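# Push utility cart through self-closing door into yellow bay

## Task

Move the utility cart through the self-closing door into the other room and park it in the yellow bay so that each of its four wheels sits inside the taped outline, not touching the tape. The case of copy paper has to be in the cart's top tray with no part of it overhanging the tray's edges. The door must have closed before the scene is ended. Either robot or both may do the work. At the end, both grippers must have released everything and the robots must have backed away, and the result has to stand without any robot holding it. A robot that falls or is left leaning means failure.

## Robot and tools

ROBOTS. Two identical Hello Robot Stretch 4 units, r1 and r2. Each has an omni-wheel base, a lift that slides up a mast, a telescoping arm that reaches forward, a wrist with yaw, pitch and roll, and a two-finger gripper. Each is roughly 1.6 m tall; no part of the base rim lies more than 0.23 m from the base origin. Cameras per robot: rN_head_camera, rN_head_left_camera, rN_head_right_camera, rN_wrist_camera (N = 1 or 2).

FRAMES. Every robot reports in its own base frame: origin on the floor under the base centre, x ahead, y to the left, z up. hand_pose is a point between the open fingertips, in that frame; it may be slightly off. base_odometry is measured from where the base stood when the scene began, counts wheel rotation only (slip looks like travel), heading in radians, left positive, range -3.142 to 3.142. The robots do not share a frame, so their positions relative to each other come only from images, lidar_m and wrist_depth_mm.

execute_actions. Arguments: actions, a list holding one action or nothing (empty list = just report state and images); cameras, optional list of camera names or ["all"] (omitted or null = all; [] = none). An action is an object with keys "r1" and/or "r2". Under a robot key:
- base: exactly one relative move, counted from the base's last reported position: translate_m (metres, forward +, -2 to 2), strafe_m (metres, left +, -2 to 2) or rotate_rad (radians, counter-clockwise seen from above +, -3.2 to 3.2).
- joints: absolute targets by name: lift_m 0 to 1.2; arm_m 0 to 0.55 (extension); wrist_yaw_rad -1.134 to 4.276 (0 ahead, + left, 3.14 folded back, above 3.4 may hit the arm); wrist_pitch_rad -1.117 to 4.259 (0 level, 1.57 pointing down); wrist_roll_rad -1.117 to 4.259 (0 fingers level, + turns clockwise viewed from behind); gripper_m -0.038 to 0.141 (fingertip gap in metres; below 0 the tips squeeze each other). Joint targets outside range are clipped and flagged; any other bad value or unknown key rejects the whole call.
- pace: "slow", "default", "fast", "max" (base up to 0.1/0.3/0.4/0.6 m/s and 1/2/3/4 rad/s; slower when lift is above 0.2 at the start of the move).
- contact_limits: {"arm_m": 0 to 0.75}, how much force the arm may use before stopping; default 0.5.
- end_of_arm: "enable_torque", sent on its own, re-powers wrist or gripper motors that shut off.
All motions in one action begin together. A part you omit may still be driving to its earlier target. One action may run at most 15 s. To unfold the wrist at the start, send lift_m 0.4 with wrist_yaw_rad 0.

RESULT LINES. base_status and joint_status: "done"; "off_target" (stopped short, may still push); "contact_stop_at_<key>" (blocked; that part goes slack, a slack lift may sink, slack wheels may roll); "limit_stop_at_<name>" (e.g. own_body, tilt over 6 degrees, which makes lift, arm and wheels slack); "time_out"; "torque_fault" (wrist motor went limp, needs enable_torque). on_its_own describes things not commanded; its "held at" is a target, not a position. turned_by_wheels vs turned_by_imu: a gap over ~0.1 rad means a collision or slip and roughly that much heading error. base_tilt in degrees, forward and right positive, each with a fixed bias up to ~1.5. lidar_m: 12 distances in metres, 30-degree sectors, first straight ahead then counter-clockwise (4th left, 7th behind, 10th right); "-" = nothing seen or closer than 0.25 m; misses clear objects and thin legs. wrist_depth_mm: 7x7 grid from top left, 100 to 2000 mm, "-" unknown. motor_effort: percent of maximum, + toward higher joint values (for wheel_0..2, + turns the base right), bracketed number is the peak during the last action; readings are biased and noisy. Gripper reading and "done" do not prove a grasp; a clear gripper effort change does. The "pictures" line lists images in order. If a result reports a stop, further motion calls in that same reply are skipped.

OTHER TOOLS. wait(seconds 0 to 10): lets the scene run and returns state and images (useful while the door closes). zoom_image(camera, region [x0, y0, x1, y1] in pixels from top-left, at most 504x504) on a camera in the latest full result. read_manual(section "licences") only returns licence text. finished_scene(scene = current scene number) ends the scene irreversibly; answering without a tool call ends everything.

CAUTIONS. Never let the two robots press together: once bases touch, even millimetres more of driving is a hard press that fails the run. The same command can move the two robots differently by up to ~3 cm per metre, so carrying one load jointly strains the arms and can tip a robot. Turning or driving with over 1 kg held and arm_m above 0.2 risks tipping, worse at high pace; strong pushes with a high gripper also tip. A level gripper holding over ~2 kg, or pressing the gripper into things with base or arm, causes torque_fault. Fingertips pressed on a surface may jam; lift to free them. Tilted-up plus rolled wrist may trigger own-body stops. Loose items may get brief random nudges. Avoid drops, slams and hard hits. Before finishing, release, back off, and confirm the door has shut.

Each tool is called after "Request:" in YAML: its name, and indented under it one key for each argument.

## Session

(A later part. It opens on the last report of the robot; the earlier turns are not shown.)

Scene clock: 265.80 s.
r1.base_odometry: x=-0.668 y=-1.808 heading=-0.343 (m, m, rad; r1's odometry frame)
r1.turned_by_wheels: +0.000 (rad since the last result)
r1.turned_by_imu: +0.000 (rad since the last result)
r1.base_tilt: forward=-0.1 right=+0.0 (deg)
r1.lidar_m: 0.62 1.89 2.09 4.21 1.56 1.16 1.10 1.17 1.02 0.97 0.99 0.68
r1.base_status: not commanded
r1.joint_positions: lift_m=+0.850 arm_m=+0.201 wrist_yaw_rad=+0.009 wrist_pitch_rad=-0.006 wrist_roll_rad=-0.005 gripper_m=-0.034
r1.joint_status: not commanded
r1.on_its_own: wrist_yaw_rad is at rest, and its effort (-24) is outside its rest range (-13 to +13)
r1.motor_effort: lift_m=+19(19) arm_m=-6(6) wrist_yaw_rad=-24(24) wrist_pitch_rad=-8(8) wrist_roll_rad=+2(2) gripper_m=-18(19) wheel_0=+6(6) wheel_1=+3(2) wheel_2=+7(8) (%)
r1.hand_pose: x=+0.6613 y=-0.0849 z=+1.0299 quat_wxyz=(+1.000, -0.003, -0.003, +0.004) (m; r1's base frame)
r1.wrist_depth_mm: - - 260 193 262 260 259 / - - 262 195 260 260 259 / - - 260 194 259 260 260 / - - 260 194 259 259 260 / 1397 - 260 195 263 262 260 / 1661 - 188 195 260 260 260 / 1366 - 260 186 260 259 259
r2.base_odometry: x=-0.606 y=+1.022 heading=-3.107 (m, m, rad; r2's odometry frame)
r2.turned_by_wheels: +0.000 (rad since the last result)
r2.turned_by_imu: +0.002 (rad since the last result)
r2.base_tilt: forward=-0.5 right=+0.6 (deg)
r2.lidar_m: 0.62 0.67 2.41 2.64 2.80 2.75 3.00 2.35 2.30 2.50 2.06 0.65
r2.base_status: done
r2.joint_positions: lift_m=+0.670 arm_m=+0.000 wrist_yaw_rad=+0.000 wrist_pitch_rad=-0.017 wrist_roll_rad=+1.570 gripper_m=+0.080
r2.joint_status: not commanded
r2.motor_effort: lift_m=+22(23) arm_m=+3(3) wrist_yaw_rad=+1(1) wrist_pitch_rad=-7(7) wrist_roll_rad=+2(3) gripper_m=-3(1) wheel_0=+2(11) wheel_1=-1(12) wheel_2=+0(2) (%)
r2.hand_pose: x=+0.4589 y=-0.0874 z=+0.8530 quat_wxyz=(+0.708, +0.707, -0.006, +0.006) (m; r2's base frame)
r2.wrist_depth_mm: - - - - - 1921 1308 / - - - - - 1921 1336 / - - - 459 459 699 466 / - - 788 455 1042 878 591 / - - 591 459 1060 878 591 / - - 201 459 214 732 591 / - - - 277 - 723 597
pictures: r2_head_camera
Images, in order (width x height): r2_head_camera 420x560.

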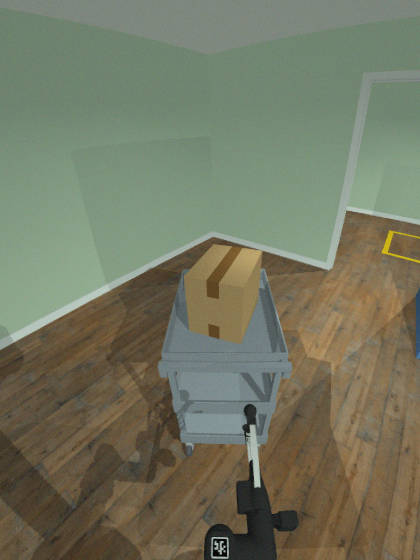

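Request:
execute_actions:
  actions:
    - {"r2":{"base":{"strafe_m":0.08}}}
  cameras: []

Request:
execute_actions:
  actions:
    - {"r2":{"base":{"translate_m":0.2},"pace":"slow"}}
  cameras: []

Request:
execute_actions:
  actions:
    - {"r2":{"joints":{"gripper_m":-0.038}}}
  cameras: []

Request:
execute_actions:
  actions:
    - {"r2":{"base":{"rotate_rad":-0.15},"pace":"slow"}}
  cameras: ["r2_head_camera"]

Scene clock: 267.33 s.
r1.base_odometry: x=-0.668 y=-1.808 heading=-0.343 (m, m, rad; r1's odometry frame)
r1.turned_by_wheels: +0.000 (rad since the last result)
r1.turned_by_imu: +0.000 (rad since the last result)
r1.base_tilt: forward=+0.0 right=+0.0 (deg)
r1.lidar_m: 0.61 1.90 2.18 4.19 1.60 1.15 1.09 1.16 1.02 0.97 0.99 0.70
r1.base_status: not commanded
r1.joint_positions: lift_m=+0.850 arm_m=+0.201 wrist_yaw_rad=+0.009 wrist_pitch_rad=-0.006 wrist_roll_rad=-0.005 gripper_m=-0.034
r1.joint_status: not commanded
r1.on_its_own: wrist_yaw_rad is at rest, and its effort (-24) is outside its rest range (-13 to +13)
r1.motor_effort: lift_m=+19(19) arm_m=-7(7) wrist_yaw_rad=-24(24) wrist_pitch_rad=-8(8) wrist_roll_rad=+2(1) gripper_m=-18(19) wheel_0=+6(6) wheel_1=+3(3) wheel_2=+7(8) (%)
r1.hand_pose: x=+0.6613 y=-0.0849 z=+1.0299 quat_wxyz=(+1.000, -0.003, -0.003, +0.004) (m; r1's base frame)
r1.wrist_depth_mm: - - 262 193 262 260 260 / - - 260 194 260 260 259 / - - 262 193 260 260 260 / - - 262 194 262 262 260 / 1366 - 262 195 262 262 260 / 1708 - 188 195 259 262 260 / 1397 - 260 187 259 260 258
r2.base_odometry: x=-0.604 y=+0.942 heading=-3.107 (m, m, rad; r2's odometry frame)
r2.turned_by_wheels: +0.000 (rad since the last result)
r2.turned_by_imu: +0.001 (rad since the last result)
r2.base_tilt: forward=-0.4 right=+0.7 (deg)
r2.lidar_m: 0.61 2.39 2.35 2.57 2.74 2.71 2.95 2.43 2.39 2.58 2.12 0.64
r2.base_status: done
r2.joint_positions: lift_m=+0.670 arm_m=+0.000 wrist_yaw_rad=+0.000 wrist_pitch_rad=-0.017 wrist_roll_rad=+1.570 gripper_m=+0.080
r2.joint_status: not commanded
r2.motor_effort: lift_m=+22(22) arm_m=+3(3) wrist_yaw_rad=+0(1) wrist_pitch_rad=-7(7) wrist_roll_rad=+3(3) gripper_m=-3(2) wheel_0=-2(10) wheel_1=+1(10) wheel_2=+0(1) (%)
r2.hand_pose: x=+0.4589 y=-0.0874 z=+0.8530 quat_wxyz=(+0.708, +0.707, -0.006, +0.006) (m; r2's base frame)
r2.wrist_depth_mm: - - - - - 1921 1336 / - - - 455 459 661 455 / - - - 455 1025 866 591 / - - 591 459 1060 866 597 / - - 621 459 1042 878 597 / - - 202 459 214 723 585 / - - - 277 - 668 564
pictures: none
No camera images: the call's "cameras" was empty. Leave "cameras" out to get every camera's image.

Scene clock: 270.63 s.
r1.base_odometry: x=-0.668 y=-1.808 heading=-0.343 (m, m, rad; r1's odometry frame)
r1.turned_by_wheels: +0.000 (rad since the last result)
r1.turned_by_imu: +0.000 (rad since the last result)
r1.base_tilt: forward=+0.0 right=-0.1 (deg)
r1.lidar_m: 0.60 1.90 2.11 4.20 1.55 1.16 1.10 1.15 1.02 0.96 1.01 0.71
r1.base_status: not commanded
r1.joint_positions: lift_m=+0.850 arm_m=+0.201 wrist_yaw_rad=+0.009 wrist_pitch_rad=-0.006 wrist_roll_rad=-0.005 gripper_m=-0.034
r1.joint_status: not commanded
r1.on_its_own: wrist_yaw_rad is at rest, and its effort (-24) is outside its rest range (-13 to +13)
r1.motor_effort: lift_m=+19(19) arm_m=-6(7) wrist_yaw_rad=-24(24) wrist_pitch_rad=-8(8) wrist_roll_rad=+2(2) gripper_m=-19(19) wheel_0=+7(6) wheel_1=+3(3) wheel_2=+7(7) (%)
r1.hand_pose: x=+0.6613 y=-0.0849 z=+1.0299 quat_wxyz=(+1.000, -0.003, -0.003, +0.004) (m; r1's base frame)
r1.wrist_depth_mm: - - 262 194 260 260 259 / - - 262 194 259 260 259 / - - 259 193 259 258 260 / - - 260 195 259 260 260 / 1366 - 259 195 262 259 260 / 1756 - 189 196 258 260 259 / 1366 - 260 186 260 260 260
r2.base_odometry: x=-0.803 y=+0.935 heading=-3.107 (m, m, rad; r2's odometry frame)
r2.turned_by_wheels: +0.001 (rad since the last result)
r2.turned_by_imu: +0.001 (rad since the last result)
r2.base_tilt: forward=-0.3 right=+0.8 (deg)
r2.lidar_m: 0.42 0.46 2.22 2.40 2.92 2.88 3.14 2.51 2.50 2.19 2.01 0.47
r2.base_status: done
r2.joint_positions: lift_m=+0.670 arm_m=+0.000 wrist_yaw_rad=+0.000 wrist_pitch_rad=-0.017 wrist_roll_rad=+1.570 gripper_m=+0.080
r2.joint_status: not commanded
r2.motor_effort: lift_m=+22(22) arm_m=+3(2) wrist_yaw_rad=+0(1) wrist_pitch_rad=-6(7) wrist_roll_rad=+4(2) gripper_m=-3(2) wheel_0=+5(7) wheel_1=+5(8) wheel_2=-4(8) (%)
r2.hand_pose: x=+0.4589 y=-0.0874 z=+0.8530 quat_wxyz=(+0.708, +0.707, -0.006, +0.006) (m; r2's base frame)
r2.wrist_depth_mm: - - - 200 257 1863 1336 / - - - 200 258 1921 554 / - - 525 200 257 820 597 / - 387 384 200 258 842 591 / - 415 404 201 258 842 591 / - 445 202 201 214 723 585 / - - 455 177 259 661 564
pictures: none
No camera images: the call's "cameras" was empty. Leave "cameras" out to get every camera's image.

Scene clock: 272.47 s.
r1.base_odometry: x=-0.668 y=-1.808 heading=-0.343 (m, m, rad; r1's odometry frame)
r1.turned_by_wheels: +0.000 (rad since the last result)
r1.turned_by_imu: +0.000 (rad since the last result)
r1.base_tilt: forward=+0.0 right=+0.0 (deg)
r1.lidar_m: 0.59 1.89 2.10 4.22 1.55 1.13 1.08 1.17 1.02 0.97 1.01 0.70
r1.base_status: not commanded
r1.joint_positions: lift_m=+0.850 arm_m=+0.201 wrist_yaw_rad=+0.009 wrist_pitch_rad=-0.006 wrist_roll_rad=-0.005 gripper_m=-0.034
r1.joint_status: not commanded
r1.on_its_own: wrist_yaw_rad is at rest, and its effort (-24) is outside its rest range (-13 to +13)
r1.motor_effort: lift_m=+19(19) arm_m=-7(7) wrist_yaw_rad=-24(24) wrist_pitch_rad=-8(8) wrist_roll_rad=+1(2) gripper_m=-19(19) wheel_0=+6(7) wheel_1=+2(3) wheel_2=+8(8) (%)
r1.hand_pose: x=+0.6613 y=-0.0849 z=+1.0299 quat_wxyz=(+1.000, -0.003, -0.003, +0.004) (m; r1's base frame)
r1.wrist_depth_mm: - - 262 195 262 260 262 / - - 260 194 260 260 260 / - - 262 194 260 259 259 / - - 262 194 260 259 259 / 1397 - 262 195 259 259 260 / - - 188 195 262 260 260 / 1336 - 262 186 260 259 258
r2.base_odometry: x=-0.803 y=+0.935 heading=-3.106 (m, m, rad; r2's odometry frame)
r2.turned_by_wheels: +0.000 (rad since the last result)
r2.turned_by_imu: +0.001 (rad since the last result)
r2.base_tilt: forward=-0.6 right=+0.7 (deg)
r2.lidar_m: 0.39 0.44 2.24 2.40 2.93 2.88 3.13 2.53 2.49 2.20 2.03 0.43
r2.base_status: not commanded
r2.joint_positions: lift_m=+0.670 arm_m=+0.000 wrist_yaw_rad=+0.003 wrist_pitch_rad=-0.023 wrist_roll_rad=+1.570 gripper_m=-0.037
r2.joint_status: all done
r2.motor_effort: lift_m=+20(23) arm_m=+2(3) wrist_yaw_rad=-9(9) wrist_pitch_rad=+12(15) wrist_roll_rad=+2(2) gripper_m=-21(25) wheel_0=+4(5) wheel_1=+5(6) wheel_2=+0(4) (%)
r2.hand_pose: x=+0.4593 y=-0.0865 z=+0.8549 quat_wxyz=(+0.707, +0.707, -0.007, +0.009) (m; r2's base frame)
r2.wrist_depth_mm: - - - 186 243 1921 1366 / - - - 186 243 1983 569 / - - 488 187 243 831 603 / - 377 373 188 244 831 609 / - 404 397 188 246 831 603 / - - 183 189 183 759 603 / - - - 172 246 382 559
pictures: none
No camera images: the call's "cameras" was empty. Leave "cameras" out to get every camera's image.

Scene clock: 273.53 s.
r1.base_odometry: x=-0.668 y=-1.808 heading=-0.343 (m, m, rad; r1's odometry frame)
r1.turned_by_wheels: +0.000 (rad since the last result)
r1.turned_by_imu: +0.000 (rad since the last result)
r1.base_tilt: forward=+0.0 right=-0.1 (deg)
r1.lidar_m: 0.61 1.85 2.08 4.21 1.57 1.15 1.11 1.18 0.99 0.97 0.99 0.70
r1.base_status: not commanded
r1.joint_positions: lift_m=+0.850 arm_m=+0.201 wrist_yaw_rad=+0.009 wrist_pitch_rad=-0.006 wrist_roll_rad=-0.005 gripper_m=-0.034
r1.joint_status: not commanded
r1.on_its_own: wrist_yaw_rad is at rest, and its effort (-24) is outside its rest range (-13 to +13)
r1.motor_effort: lift_m=+19(19) arm_m=-7(7) wrist_yaw_rad=-24(24) wrist_pitch_rad=-7(8) wrist_roll_rad=+2(2) gripper_m=-18(19) wheel_0=+7(6) wheel_1=+3(3) wheel_2=+8(8) (%)
r1.hand_pose: x=+0.6613 y=-0.0849 z=+1.0299 quat_wxyz=(+1.000, -0.003, -0.003, +0.004) (m; r1's base frame)
r1.wrist_depth_mm: - - 260 194 260 260 258 / - - 260 193 260 260 262 / - - 260 195 259 259 259 / - - 259 194 262 262 260 / 1397 - 262 194 260 260 262 / 1756 - 188 195 259 260 260 / 1366 - 262 185 259 259 260
r2.base_odometry: x=-0.804 y=+0.935 heading=+3.029 (m, m, rad; r2's odometry frame)
r2.turned_by_wheels: -0.148 (rad since the last result)
r2.turned_by_imu: -0.149 (rad since the last result)
r2.base_tilt: forward=-0.3 right=+0.7 (deg)
r2.lidar_m: 0.39 0.36 2.22 2.27 3.03 2.88 2.99 2.61 2.49 2.57 2.00 0.47
r2.base_status: done
r2.joint_positions: lift_m=+0.670 arm_m=+0.000 wrist_yaw_rad=+0.009 wrist_pitch_rad=-0.023 wrist_roll_rad=+1.570 gripper_m=-0.037
r2.joint_status: not commanded
r2.on_its_own: wrist_yaw_rad is at rest, and its effort (-25) is outside its rest range (-13 to +13)
r2.motor_effort: lift_m=+20(20) arm_m=+1(2) wrist_yaw_rad=-25(58) wrist_pitch_rad=+11(11) wrist_roll_rad=+2(1) gripper_m=-26(25) wheel_0=+7(15) wheel_1=+6(10) wheel_2=+11(13) (%)
r2.hand_pose: x=+0.4598 y=-0.0848 z=+0.8549 quat_wxyz=(+0.707, +0.707, -0.005, +0.011) (m; r2's base frame)
r2.wrist_depth_mm: - - - 289 287 303 303 / - - - 279 278 - 1336 / - - - 211 268 - 574 / - - 488 204 260 831 603 / - 389 384 198 253 831 609 / - 399 184 191 183 798 603 / - 407 402 170 237 430 603
pictures: r2_head_camera
Images, in order (width x height): r2_head_camera 420x560.

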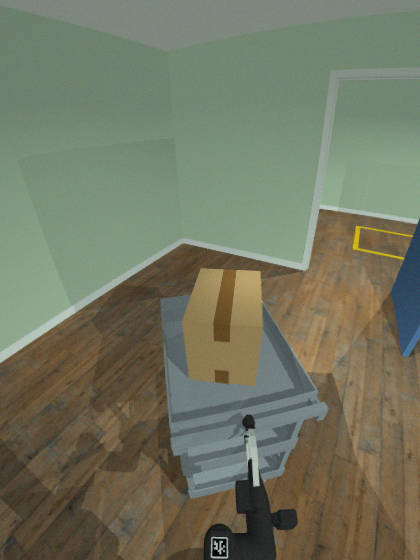

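Request:
execute_actions:
  actions:
    - {"r2":{"base":{"strafe_m":0.45},"pace":"slow"}}
  cameras: ["r2_head_camera"]

Scene clock: 279.27 s.
r1.base_odometry: x=-0.668 y=-1.808 heading=-0.343 (m, m, rad; r1's odometry frame)
r1.turned_by_wheels: +0.000 (rad since the last result)
r1.turned_by_imu: +0.000 (rad since the last result)
r1.base_tilt: forward=+0.0 right=-0.1 (deg)
r1.lidar_m: 0.61 2.02 2.52 4.21 1.56 1.15 1.10 1.14 1.00 0.95 0.98 0.69
r1.base_status: not commanded
r1.joint_positions: lift_m=+0.850 arm_m=+0.201 wrist_yaw_rad=+0.009 wrist_pitch_rad=-0.006 wrist_roll_rad=-0.005 gripper_m=-0.034
r1.joint_status: not commanded
r1.on_its_own: wrist_yaw_rad is at rest, and its effort (-24) is outside its rest range (-13 to +13)
r1.motor_effort: lift_m=+19(19) arm_m=-6(6) wrist_yaw_rad=-24(24) wrist_pitch_rad=-8(8) wrist_roll_rad=+2(2) gripper_m=-19(18) wheel_0=+6(7) wheel_1=+3(2) wheel_2=+8(8) (%)
r1.hand_pose: x=+0.6613 y=-0.0849 z=+1.0299 quat_wxyz=(+1.000, -0.003, -0.003, +0.004) (m; r1's base frame)
r1.wrist_depth_mm: - - 260 195 262 260 259 / - - 260 195 260 259 260 / - - 260 194 260 262 263 / - - 260 193 262 260 260 / 1618 - 260 195 262 260 260 / 1756 - 189 195 260 262 259 / 1756 976 260 186 260 260 262
r2.base_odometry: x=-0.854 y=+0.488 heading=+3.028 (m, m, rad; r2's odometry frame)
r2.turned_by_wheels: +0.000 (rad since the last result)
r2.turned_by_imu: -0.001 (rad since the last result)
r2.base_tilt: forward=-0.3 right=+0.6 (deg)
r2.lidar_m: 0.46 1.95 1.84 1.85 2.56 2.65 2.74 3.04 2.90 3.00 2.34 0.40
r2.base_status: done
r2.joint_positions: lift_m=+0.670 arm_m=+0.000 wrist_yaw_rad=-0.001 wrist_pitch_rad=-0.023 wrist_roll_rad=+1.570 gripper_m=-0.037
r2.joint_status: not commanded
r2.motor_effort: lift_m=+20(20) arm_m=+1(2) wrist_yaw_rad=+4(43) wrist_pitch_rad=+10(11) wrist_roll_rad=+1(0) gripper_m=-29(26) wheel_0=-7(13) wheel_1=+4(11) wheel_2=+1(9) (%)
r2.hand_pose: x=+0.4591 y=-0.0878 z=+0.8549 quat_wxyz=(+0.707, +0.707, -0.009, +0.008) (m; r2's base frame)
r2.wrist_depth_mm: - - 564 151 203 707 609 / - 439 402 157 211 750 603 / - 351 347 165 221 798 609 / - 402 387 173 232 831 609 / - - 439 183 243 809 609 / - - 183 194 183 1708 549 / - - - 150 270 866 1366
pictures: r2_head_camera
Images, in order (width x height): r2_head_camera 420x560.

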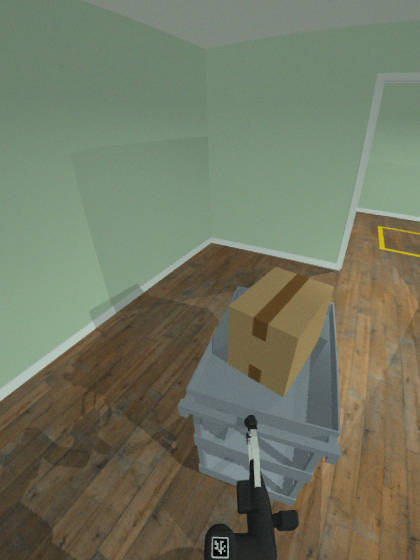

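Request:
execute_actions:
  actions:
    - {"r2":{"base":{"rotate_rad":-0.3},"pace":"slow"}}
  cameras: []

Request:
execute_actions:
  actions:
    - {"r2":{"base":{"strafe_m":0.3},"pace":"slow"}}
  cameras: []

Request:
execute_actions:
  actions:
    - {"r2":{"base":{"rotate_rad":-0.3},"pace":"slow"}}
  cameras: []

Request:
execute_actions:
  actions:
    - {"r2":{"base":{"strafe_m":0.3},"pace":"slow"}}
  cameras: ["r2_head_camera"]

Scene clock: 280.90 s.
r1.base_odometry: x=-0.668 y=-1.808 heading=-0.343 (m, m, rad; r1's odometry frame)
r1.turned_by_wheels: +0.000 (rad since the last result)
r1.turned_by_imu: +0.000 (rad since the last result)
r1.base_tilt: forward=+0.0 right=+0.0 (deg)
r1.lidar_m: 0.59 2.04 2.21 4.24 1.58 1.16 1.10 1.16 1.02 0.97 0.98 0.68
r1.base_status: not commanded
r1.joint_positions: lift_m=+0.850 arm_m=+0.201 wrist_yaw_rad=+0.009 wrist_pitch_rad=-0.006 wrist_roll_rad=-0.005 gripper_m=-0.034
r1.joint_status: not commanded
r1.on_its_own: wrist_yaw_rad is at rest, and its effort (-24) is outside its rest range (-13 to +13)
r1.motor_effort: lift_m=+19(19) arm_m=-7(7) wrist_yaw_rad=-24(25) wrist_pitch_rad=-8(8) wrist_roll_rad=+1(2) gripper_m=-18(19) wheel_0=+6(6) wheel_1=+3(3) wheel_2=+8(8) (%)
r1.hand_pose: x=+0.6613 y=-0.0849 z=+1.0299 quat_wxyz=(+1.000, -0.003, -0.003, +0.004) (m; r1's base frame)
r1.wrist_depth_mm: - - 262 195 260 259 259 / - - 262 194 260 259 259 / - - 260 193 260 260 260 / - - 262 195 259 259 260 / 1618 - 262 193 262 259 260 / 1808 - 187 195 259 263 259 / 1863 - 260 186 260 260 259
r2.base_odometry: x=-0.854 y=+0.488 heading=+2.730 (m, m, rad; r2's odometry frame)
r2.turned_by_wheels: -0.298 (rad since the last result)
r2.turned_by_imu: -0.300 (rad since the last result)
r2.base_tilt: forward=-0.5 right=+0.6 (deg)
r2.lidar_m: 0.38 0.42 1.85 1.84 2.05 2.67 2.68 3.00 2.91 2.90 2.52 0.45
r2.base_status: done
r2.joint_positions: lift_m=+0.670 arm_m=+0.000 wrist_yaw_rad=+0.009 wrist_pitch_rad=-0.023 wrist_roll_rad=+1.570 gripper_m=-0.037
r2.joint_status: not commanded
r2.on_its_own: wrist_yaw_rad is at rest, and its effort (-24) is outside its rest range (-13 to +13)
r2.motor_effort: lift_m=+20(20) arm_m=+1(1) wrist_yaw_rad=-24(53) wrist_pitch_rad=+11(11) wrist_roll_rad=+1(2) gripper_m=-20(27) wheel_0=+10(13) wheel_1=+7(9) wheel_2=+7(14) (%)
r2.hand_pose: x=+0.4599 y=-0.0849 z=+0.8549 quat_wxyz=(+0.707, +0.707, -0.005, +0.011) (m; r2's base frame)
r2.wrist_depth_mm: - - - 274 273 931 1255 / - - - 270 267 1983 1308 / - - - 263 262 1708 585 / - - 394 199 255 842 603 / - 392 387 195 251 820 603 / - 404 183 190 185 809 597 / - 418 410 169 239 427 603
pictures: none
No camera images: the call's "cameras" was empty. Leave "cameras" out to get every camera's image.

Scene clock: 285.07 s.
r1.base_odometry: x=-0.668 y=-1.808 heading=-0.343 (m, m, rad; r1's odometry frame)
r1.turned_by_wheels: +0.000 (rad since the last result)
r1.turned_by_imu: +0.000 (rad since the last result)
r1.base_tilt: forward=+0.0 right=+0.0 (deg)
r1.lidar_m: 0.60 2.08 2.76 4.23 1.55 1.14 1.11 1.17 1.01 0.96 1.00 0.71
r1.base_status: not commanded
r1.joint_positions: lift_m=+0.850 arm_m=+0.201 wrist_yaw_rad=+0.009 wrist_pitch_rad=-0.006 wrist_roll_rad=-0.005 gripper_m=-0.034
r1.joint_status: not commanded
r1.on_its_own: wrist_yaw_rad is at rest, and its effort (-24) is outside its rest range (-13 to +13)
r1.motor_effort: lift_m=+19(19) arm_m=-7(7) wrist_yaw_rad=-24(24) wrist_pitch_rad=-8(8) wrist_roll_rad=+2(2) gripper_m=-19(20) wheel_0=+6(6) wheel_1=+2(3) wheel_2=+7(7) (%)
r1.hand_pose: x=+0.6613 y=-0.0849 z=+1.0299 quat_wxyz=(+1.000, -0.003, -0.003, +0.004) (m; r1's base frame)
r1.wrist_depth_mm: - - 262 194 260 260 260 / - - 260 193 260 259 260 / - - 260 195 259 259 260 / - - 259 194 262 260 260 / 1863 - 262 195 258 260 260 / 1863 - 188 195 259 259 259 / 1808 991 260 185 260 262 260
r2.base_odometry: x=-0.974 y=+0.214 heading=+2.730 (m, m, rad; r2's odometry frame)
r2.turned_by_wheels: +0.000 (rad since the last result)
r2.turned_by_imu: +0.000 (rad since the last result)
r2.base_tilt: forward=-0.5 right=+0.8 (deg)
r2.lidar_m: 0.41 1.89 1.56 1.53 1.72 2.63 2.62 2.95 3.19 3.17 2.73 0.40
r2.base_status: done
r2.joint_positions: lift_m=+0.670 arm_m=+0.000 wrist_yaw_rad=-0.011 wrist_pitch_rad=-0.026 wrist_roll_rad=+1.570 gripper_m=-0.038
r2.joint_status: not commanded
r2.on_its_own: wrist_yaw_rad is at rest, and its effort (+32) is outside its rest range (-13 to +13)
r2.motor_effort: lift_m=+19(20) arm_m=+1(1) wrist_yaw_rad=+32(48) wrist_pitch_rad=+19(20) wrist_roll_rad=+0(1) gripper_m=-11(21) wheel_0=-6(15) wheel_1=+5(11) wheel_2=-3(6) (%)
r2.hand_pose: x=+0.4582 y=-0.0905 z=+0.8558 quat_wxyz=(+0.707, +0.707, -0.013, +0.005) (m; r2's base frame)
r2.wrist_depth_mm: - - - 137 189 661 603 / - 452 399 142 196 715 603 / - 332 329 147 204 778 609 / - 364 359 152 211 768 615 / - 415 402 158 219 715 609 / - - 183 164 183 1808 554 / - - - 167 235 195 1397
pictures: none
No camera images: the call's "cameras" was empty. Leave "cameras" out to get every camera's image.

Scene clock: 286.43 s.
r1.base_odometry: x=-0.668 y=-1.808 heading=-0.343 (m, m, rad; r1's odometry frame)
r1.turned_by_wheels: +0.000 (rad since the last result)
r1.turned_by_imu: +0.000 (rad since the last result)
r1.base_tilt: forward=+0.0 right=+0.0 (deg)
r1.lidar_m: 0.60 2.06 2.42 4.20 1.56 1.14 1.10 1.16 1.02 0.96 1.01 0.71
r1.base_status: not commanded
r1.joint_positions: lift_m=+0.850 arm_m=+0.201 wrist_yaw_rad=+0.009 wrist_pitch_rad=-0.006 wrist_roll_rad=-0.005 gripper_m=-0.034
r1.joint_status: not commanded
r1.on_its_own: wrist_yaw_rad is at rest, and its effort (-24) is outside its rest range (-13 to +13)
r1.motor_effort: lift_m=+19(19) arm_m=-6(7) wrist_yaw_rad=-24(24) wrist_pitch_rad=-8(8) wrist_roll_rad=+2(1) gripper_m=-19(17) wheel_0=+6(6) wheel_1=+3(3) wheel_2=+8(8) (%)
r1.hand_pose: x=+0.6613 y=-0.0849 z=+1.0299 quat_wxyz=(+1.000, -0.003, -0.003, +0.004) (m; r1's base frame)
r1.wrist_depth_mm: - - 260 193 262 260 262 / - - 260 193 263 262 260 / - - 262 195 260 260 258 / - - 259 193 258 260 259 / 1808 - 262 195 259 259 259 / 1808 - 189 195 262 259 260 / 1808 - 262 186 260 260 260
r2.base_odometry: x=-0.974 y=+0.213 heading=+2.432 (m, m, rad; r2's odometry frame)
r2.turned_by_wheels: -0.298 (rad since the last result)
r2.turned_by_imu: -0.300 (rad since the last result)
r2.base_tilt: forward=-0.4 right=+0.5 (deg)
r2.lidar_m: 0.36 0.35 1.70 1.55 1.57 2.06 2.60 2.64 3.40 3.17 3.25 0.44
r2.base_status: done
r2.joint_positions: lift_m=+0.670 arm_m=+0.000 wrist_yaw_rad=+0.011 wrist_pitch_rad=-0.028 wrist_roll_rad=+1.570 gripper_m=-0.038
r2.joint_status: not commanded
r2.on_its_own: wrist_yaw_rad is at rest, and its effort (-30) is outside its rest range (-13 to +13); wrist_pitch_rad is at rest, and its effort (+25) is outside its rest range (-23 to +23)
r2.motor_effort: lift_m=+19(19) arm_m=-1(2) wrist_yaw_rad=-30(48) wrist_pitch_rad=+25(26) wrist_roll_rad=+1(2) gripper_m=-19(19) wheel_0=+11(14) wheel_1=+7(10) wheel_2=+8(17) (%)
r2.hand_pose: x=+0.4604 y=-0.0844 z=+0.8564 quat_wxyz=(+0.707, +0.707, -0.006, +0.014) (m; r2's base frame)
r2.wrist_depth_mm: - - - 198 260 1863 1308 / - - - 193 254 - 1366 / - - - 187 245 1756 580 / - - 397 182 238 820 615 / - 375 366 177 232 809 615 / - 382 186 172 183 778 609 / - 392 384 167 218 183 615
pictures: none
No camera images: the call's "cameras" was empty. Leave "cameras" out to get every camera's image.

Scene clock: 290.60 s.
r1.base_odometry: x=-0.668 y=-1.808 heading=-0.343 (m, m, rad; r1's odometry frame)
r1.turned_by_wheels: +0.000 (rad since the last result)
r1.turned_by_imu: +0.000 (rad since the last result)
r1.base_tilt: forward=-0.1 right=-0.1 (deg)
r1.lidar_m: 0.59 2.13 3.10 4.22 1.56 1.16 1.10 1.18 1.02 0.96 1.01 0.69
r1.base_status: not commanded
r1.joint_positions: lift_m=+0.850 arm_m=+0.201 wrist_yaw_rad=+0.009 wrist_pitch_rad=-0.006 wrist_roll_rad=-0.005 gripper_m=-0.034
r1.joint_status: not commanded
r1.on_its_own: wrist_yaw_rad is at rest, and its effort (-24) is outside its rest range (-13 to +13)
r1.motor_effort: lift_m=+19(19) arm_m=-7(6) wrist_yaw_rad=-24(24) wrist_pitch_rad=-8(8) wrist_roll_rad=+2(2) gripper_m=-19(19) wheel_0=+6(7) wheel_1=+3(3) wheel_2=+8(7) (%)
r1.hand_pose: x=+0.6613 y=-0.0849 z=+1.0299 quat_wxyz=(+1.000, -0.003, -0.003, +0.004) (m; r1's base frame)
r1.wrist_depth_mm: - - 260 195 262 258 260 / - - 262 193 260 259 260 / - - 260 194 260 260 262 / - - 260 195 260 259 259 / 1921 - 262 194 260 260 259 / 1921 - 189 195 259 260 259 / 1921 976 262 186 260 260 260
r2.base_odometry: x=-1.170 y=-0.014 heading=+2.432 (m, m, rad; r2's odometry frame)
r2.turned_by_wheels: +0.000 (rad since the last result)
r2.turned_by_imu: +0.000 (rad since the last result)
r2.base_tilt: forward=-0.4 right=+0.8 (deg)
r2.lidar_m: 0.41 1.99 1.34 1.25 1.24 1.59 2.64 2.68 3.43 3.49 3.14 0.41
r2.base_status: done
r2.joint_positions: lift_m=+0.670 arm_m=+0.000 wrist_yaw_rad=-0.011 wrist_pitch_rad=-0.027 wrist_roll_rad=+1.570 gripper_m=-0.038
r2.joint_status: not commanded
r2.on_its_own: wrist_yaw_rad is at rest, and its effort (+32) is outside its rest range (-13 to +13)
r2.motor_effort: lift_m=+18(19) arm_m=-1(1) wrist_yaw_rad=+32(51) wrist_pitch_rad=+21(24) wrist_roll_rad=+1(2) gripper_m=-15(15) wheel_0=-6(16) wheel_1=+5(10) wheel_2=-2(7) (%)
r2.hand_pose: x=+0.4585 y=-0.0906 z=+0.8560 quat_wxyz=(+0.707, +0.707, -0.013, +0.005) (m; r2's base frame)
r2.wrist_depth_mm: - - - 140 193 647 580 / - - 424 144 198 715 603 / - 338 334 149 205 778 609 / - 366 359 154 212 778 615 / - 413 397 159 220 741 609 / - - 184 165 183 1863 564 / - - - 167 234 150 1366
pictures: r2_head_camera
Images, in order (width x height): r2_head_camera 420x560.

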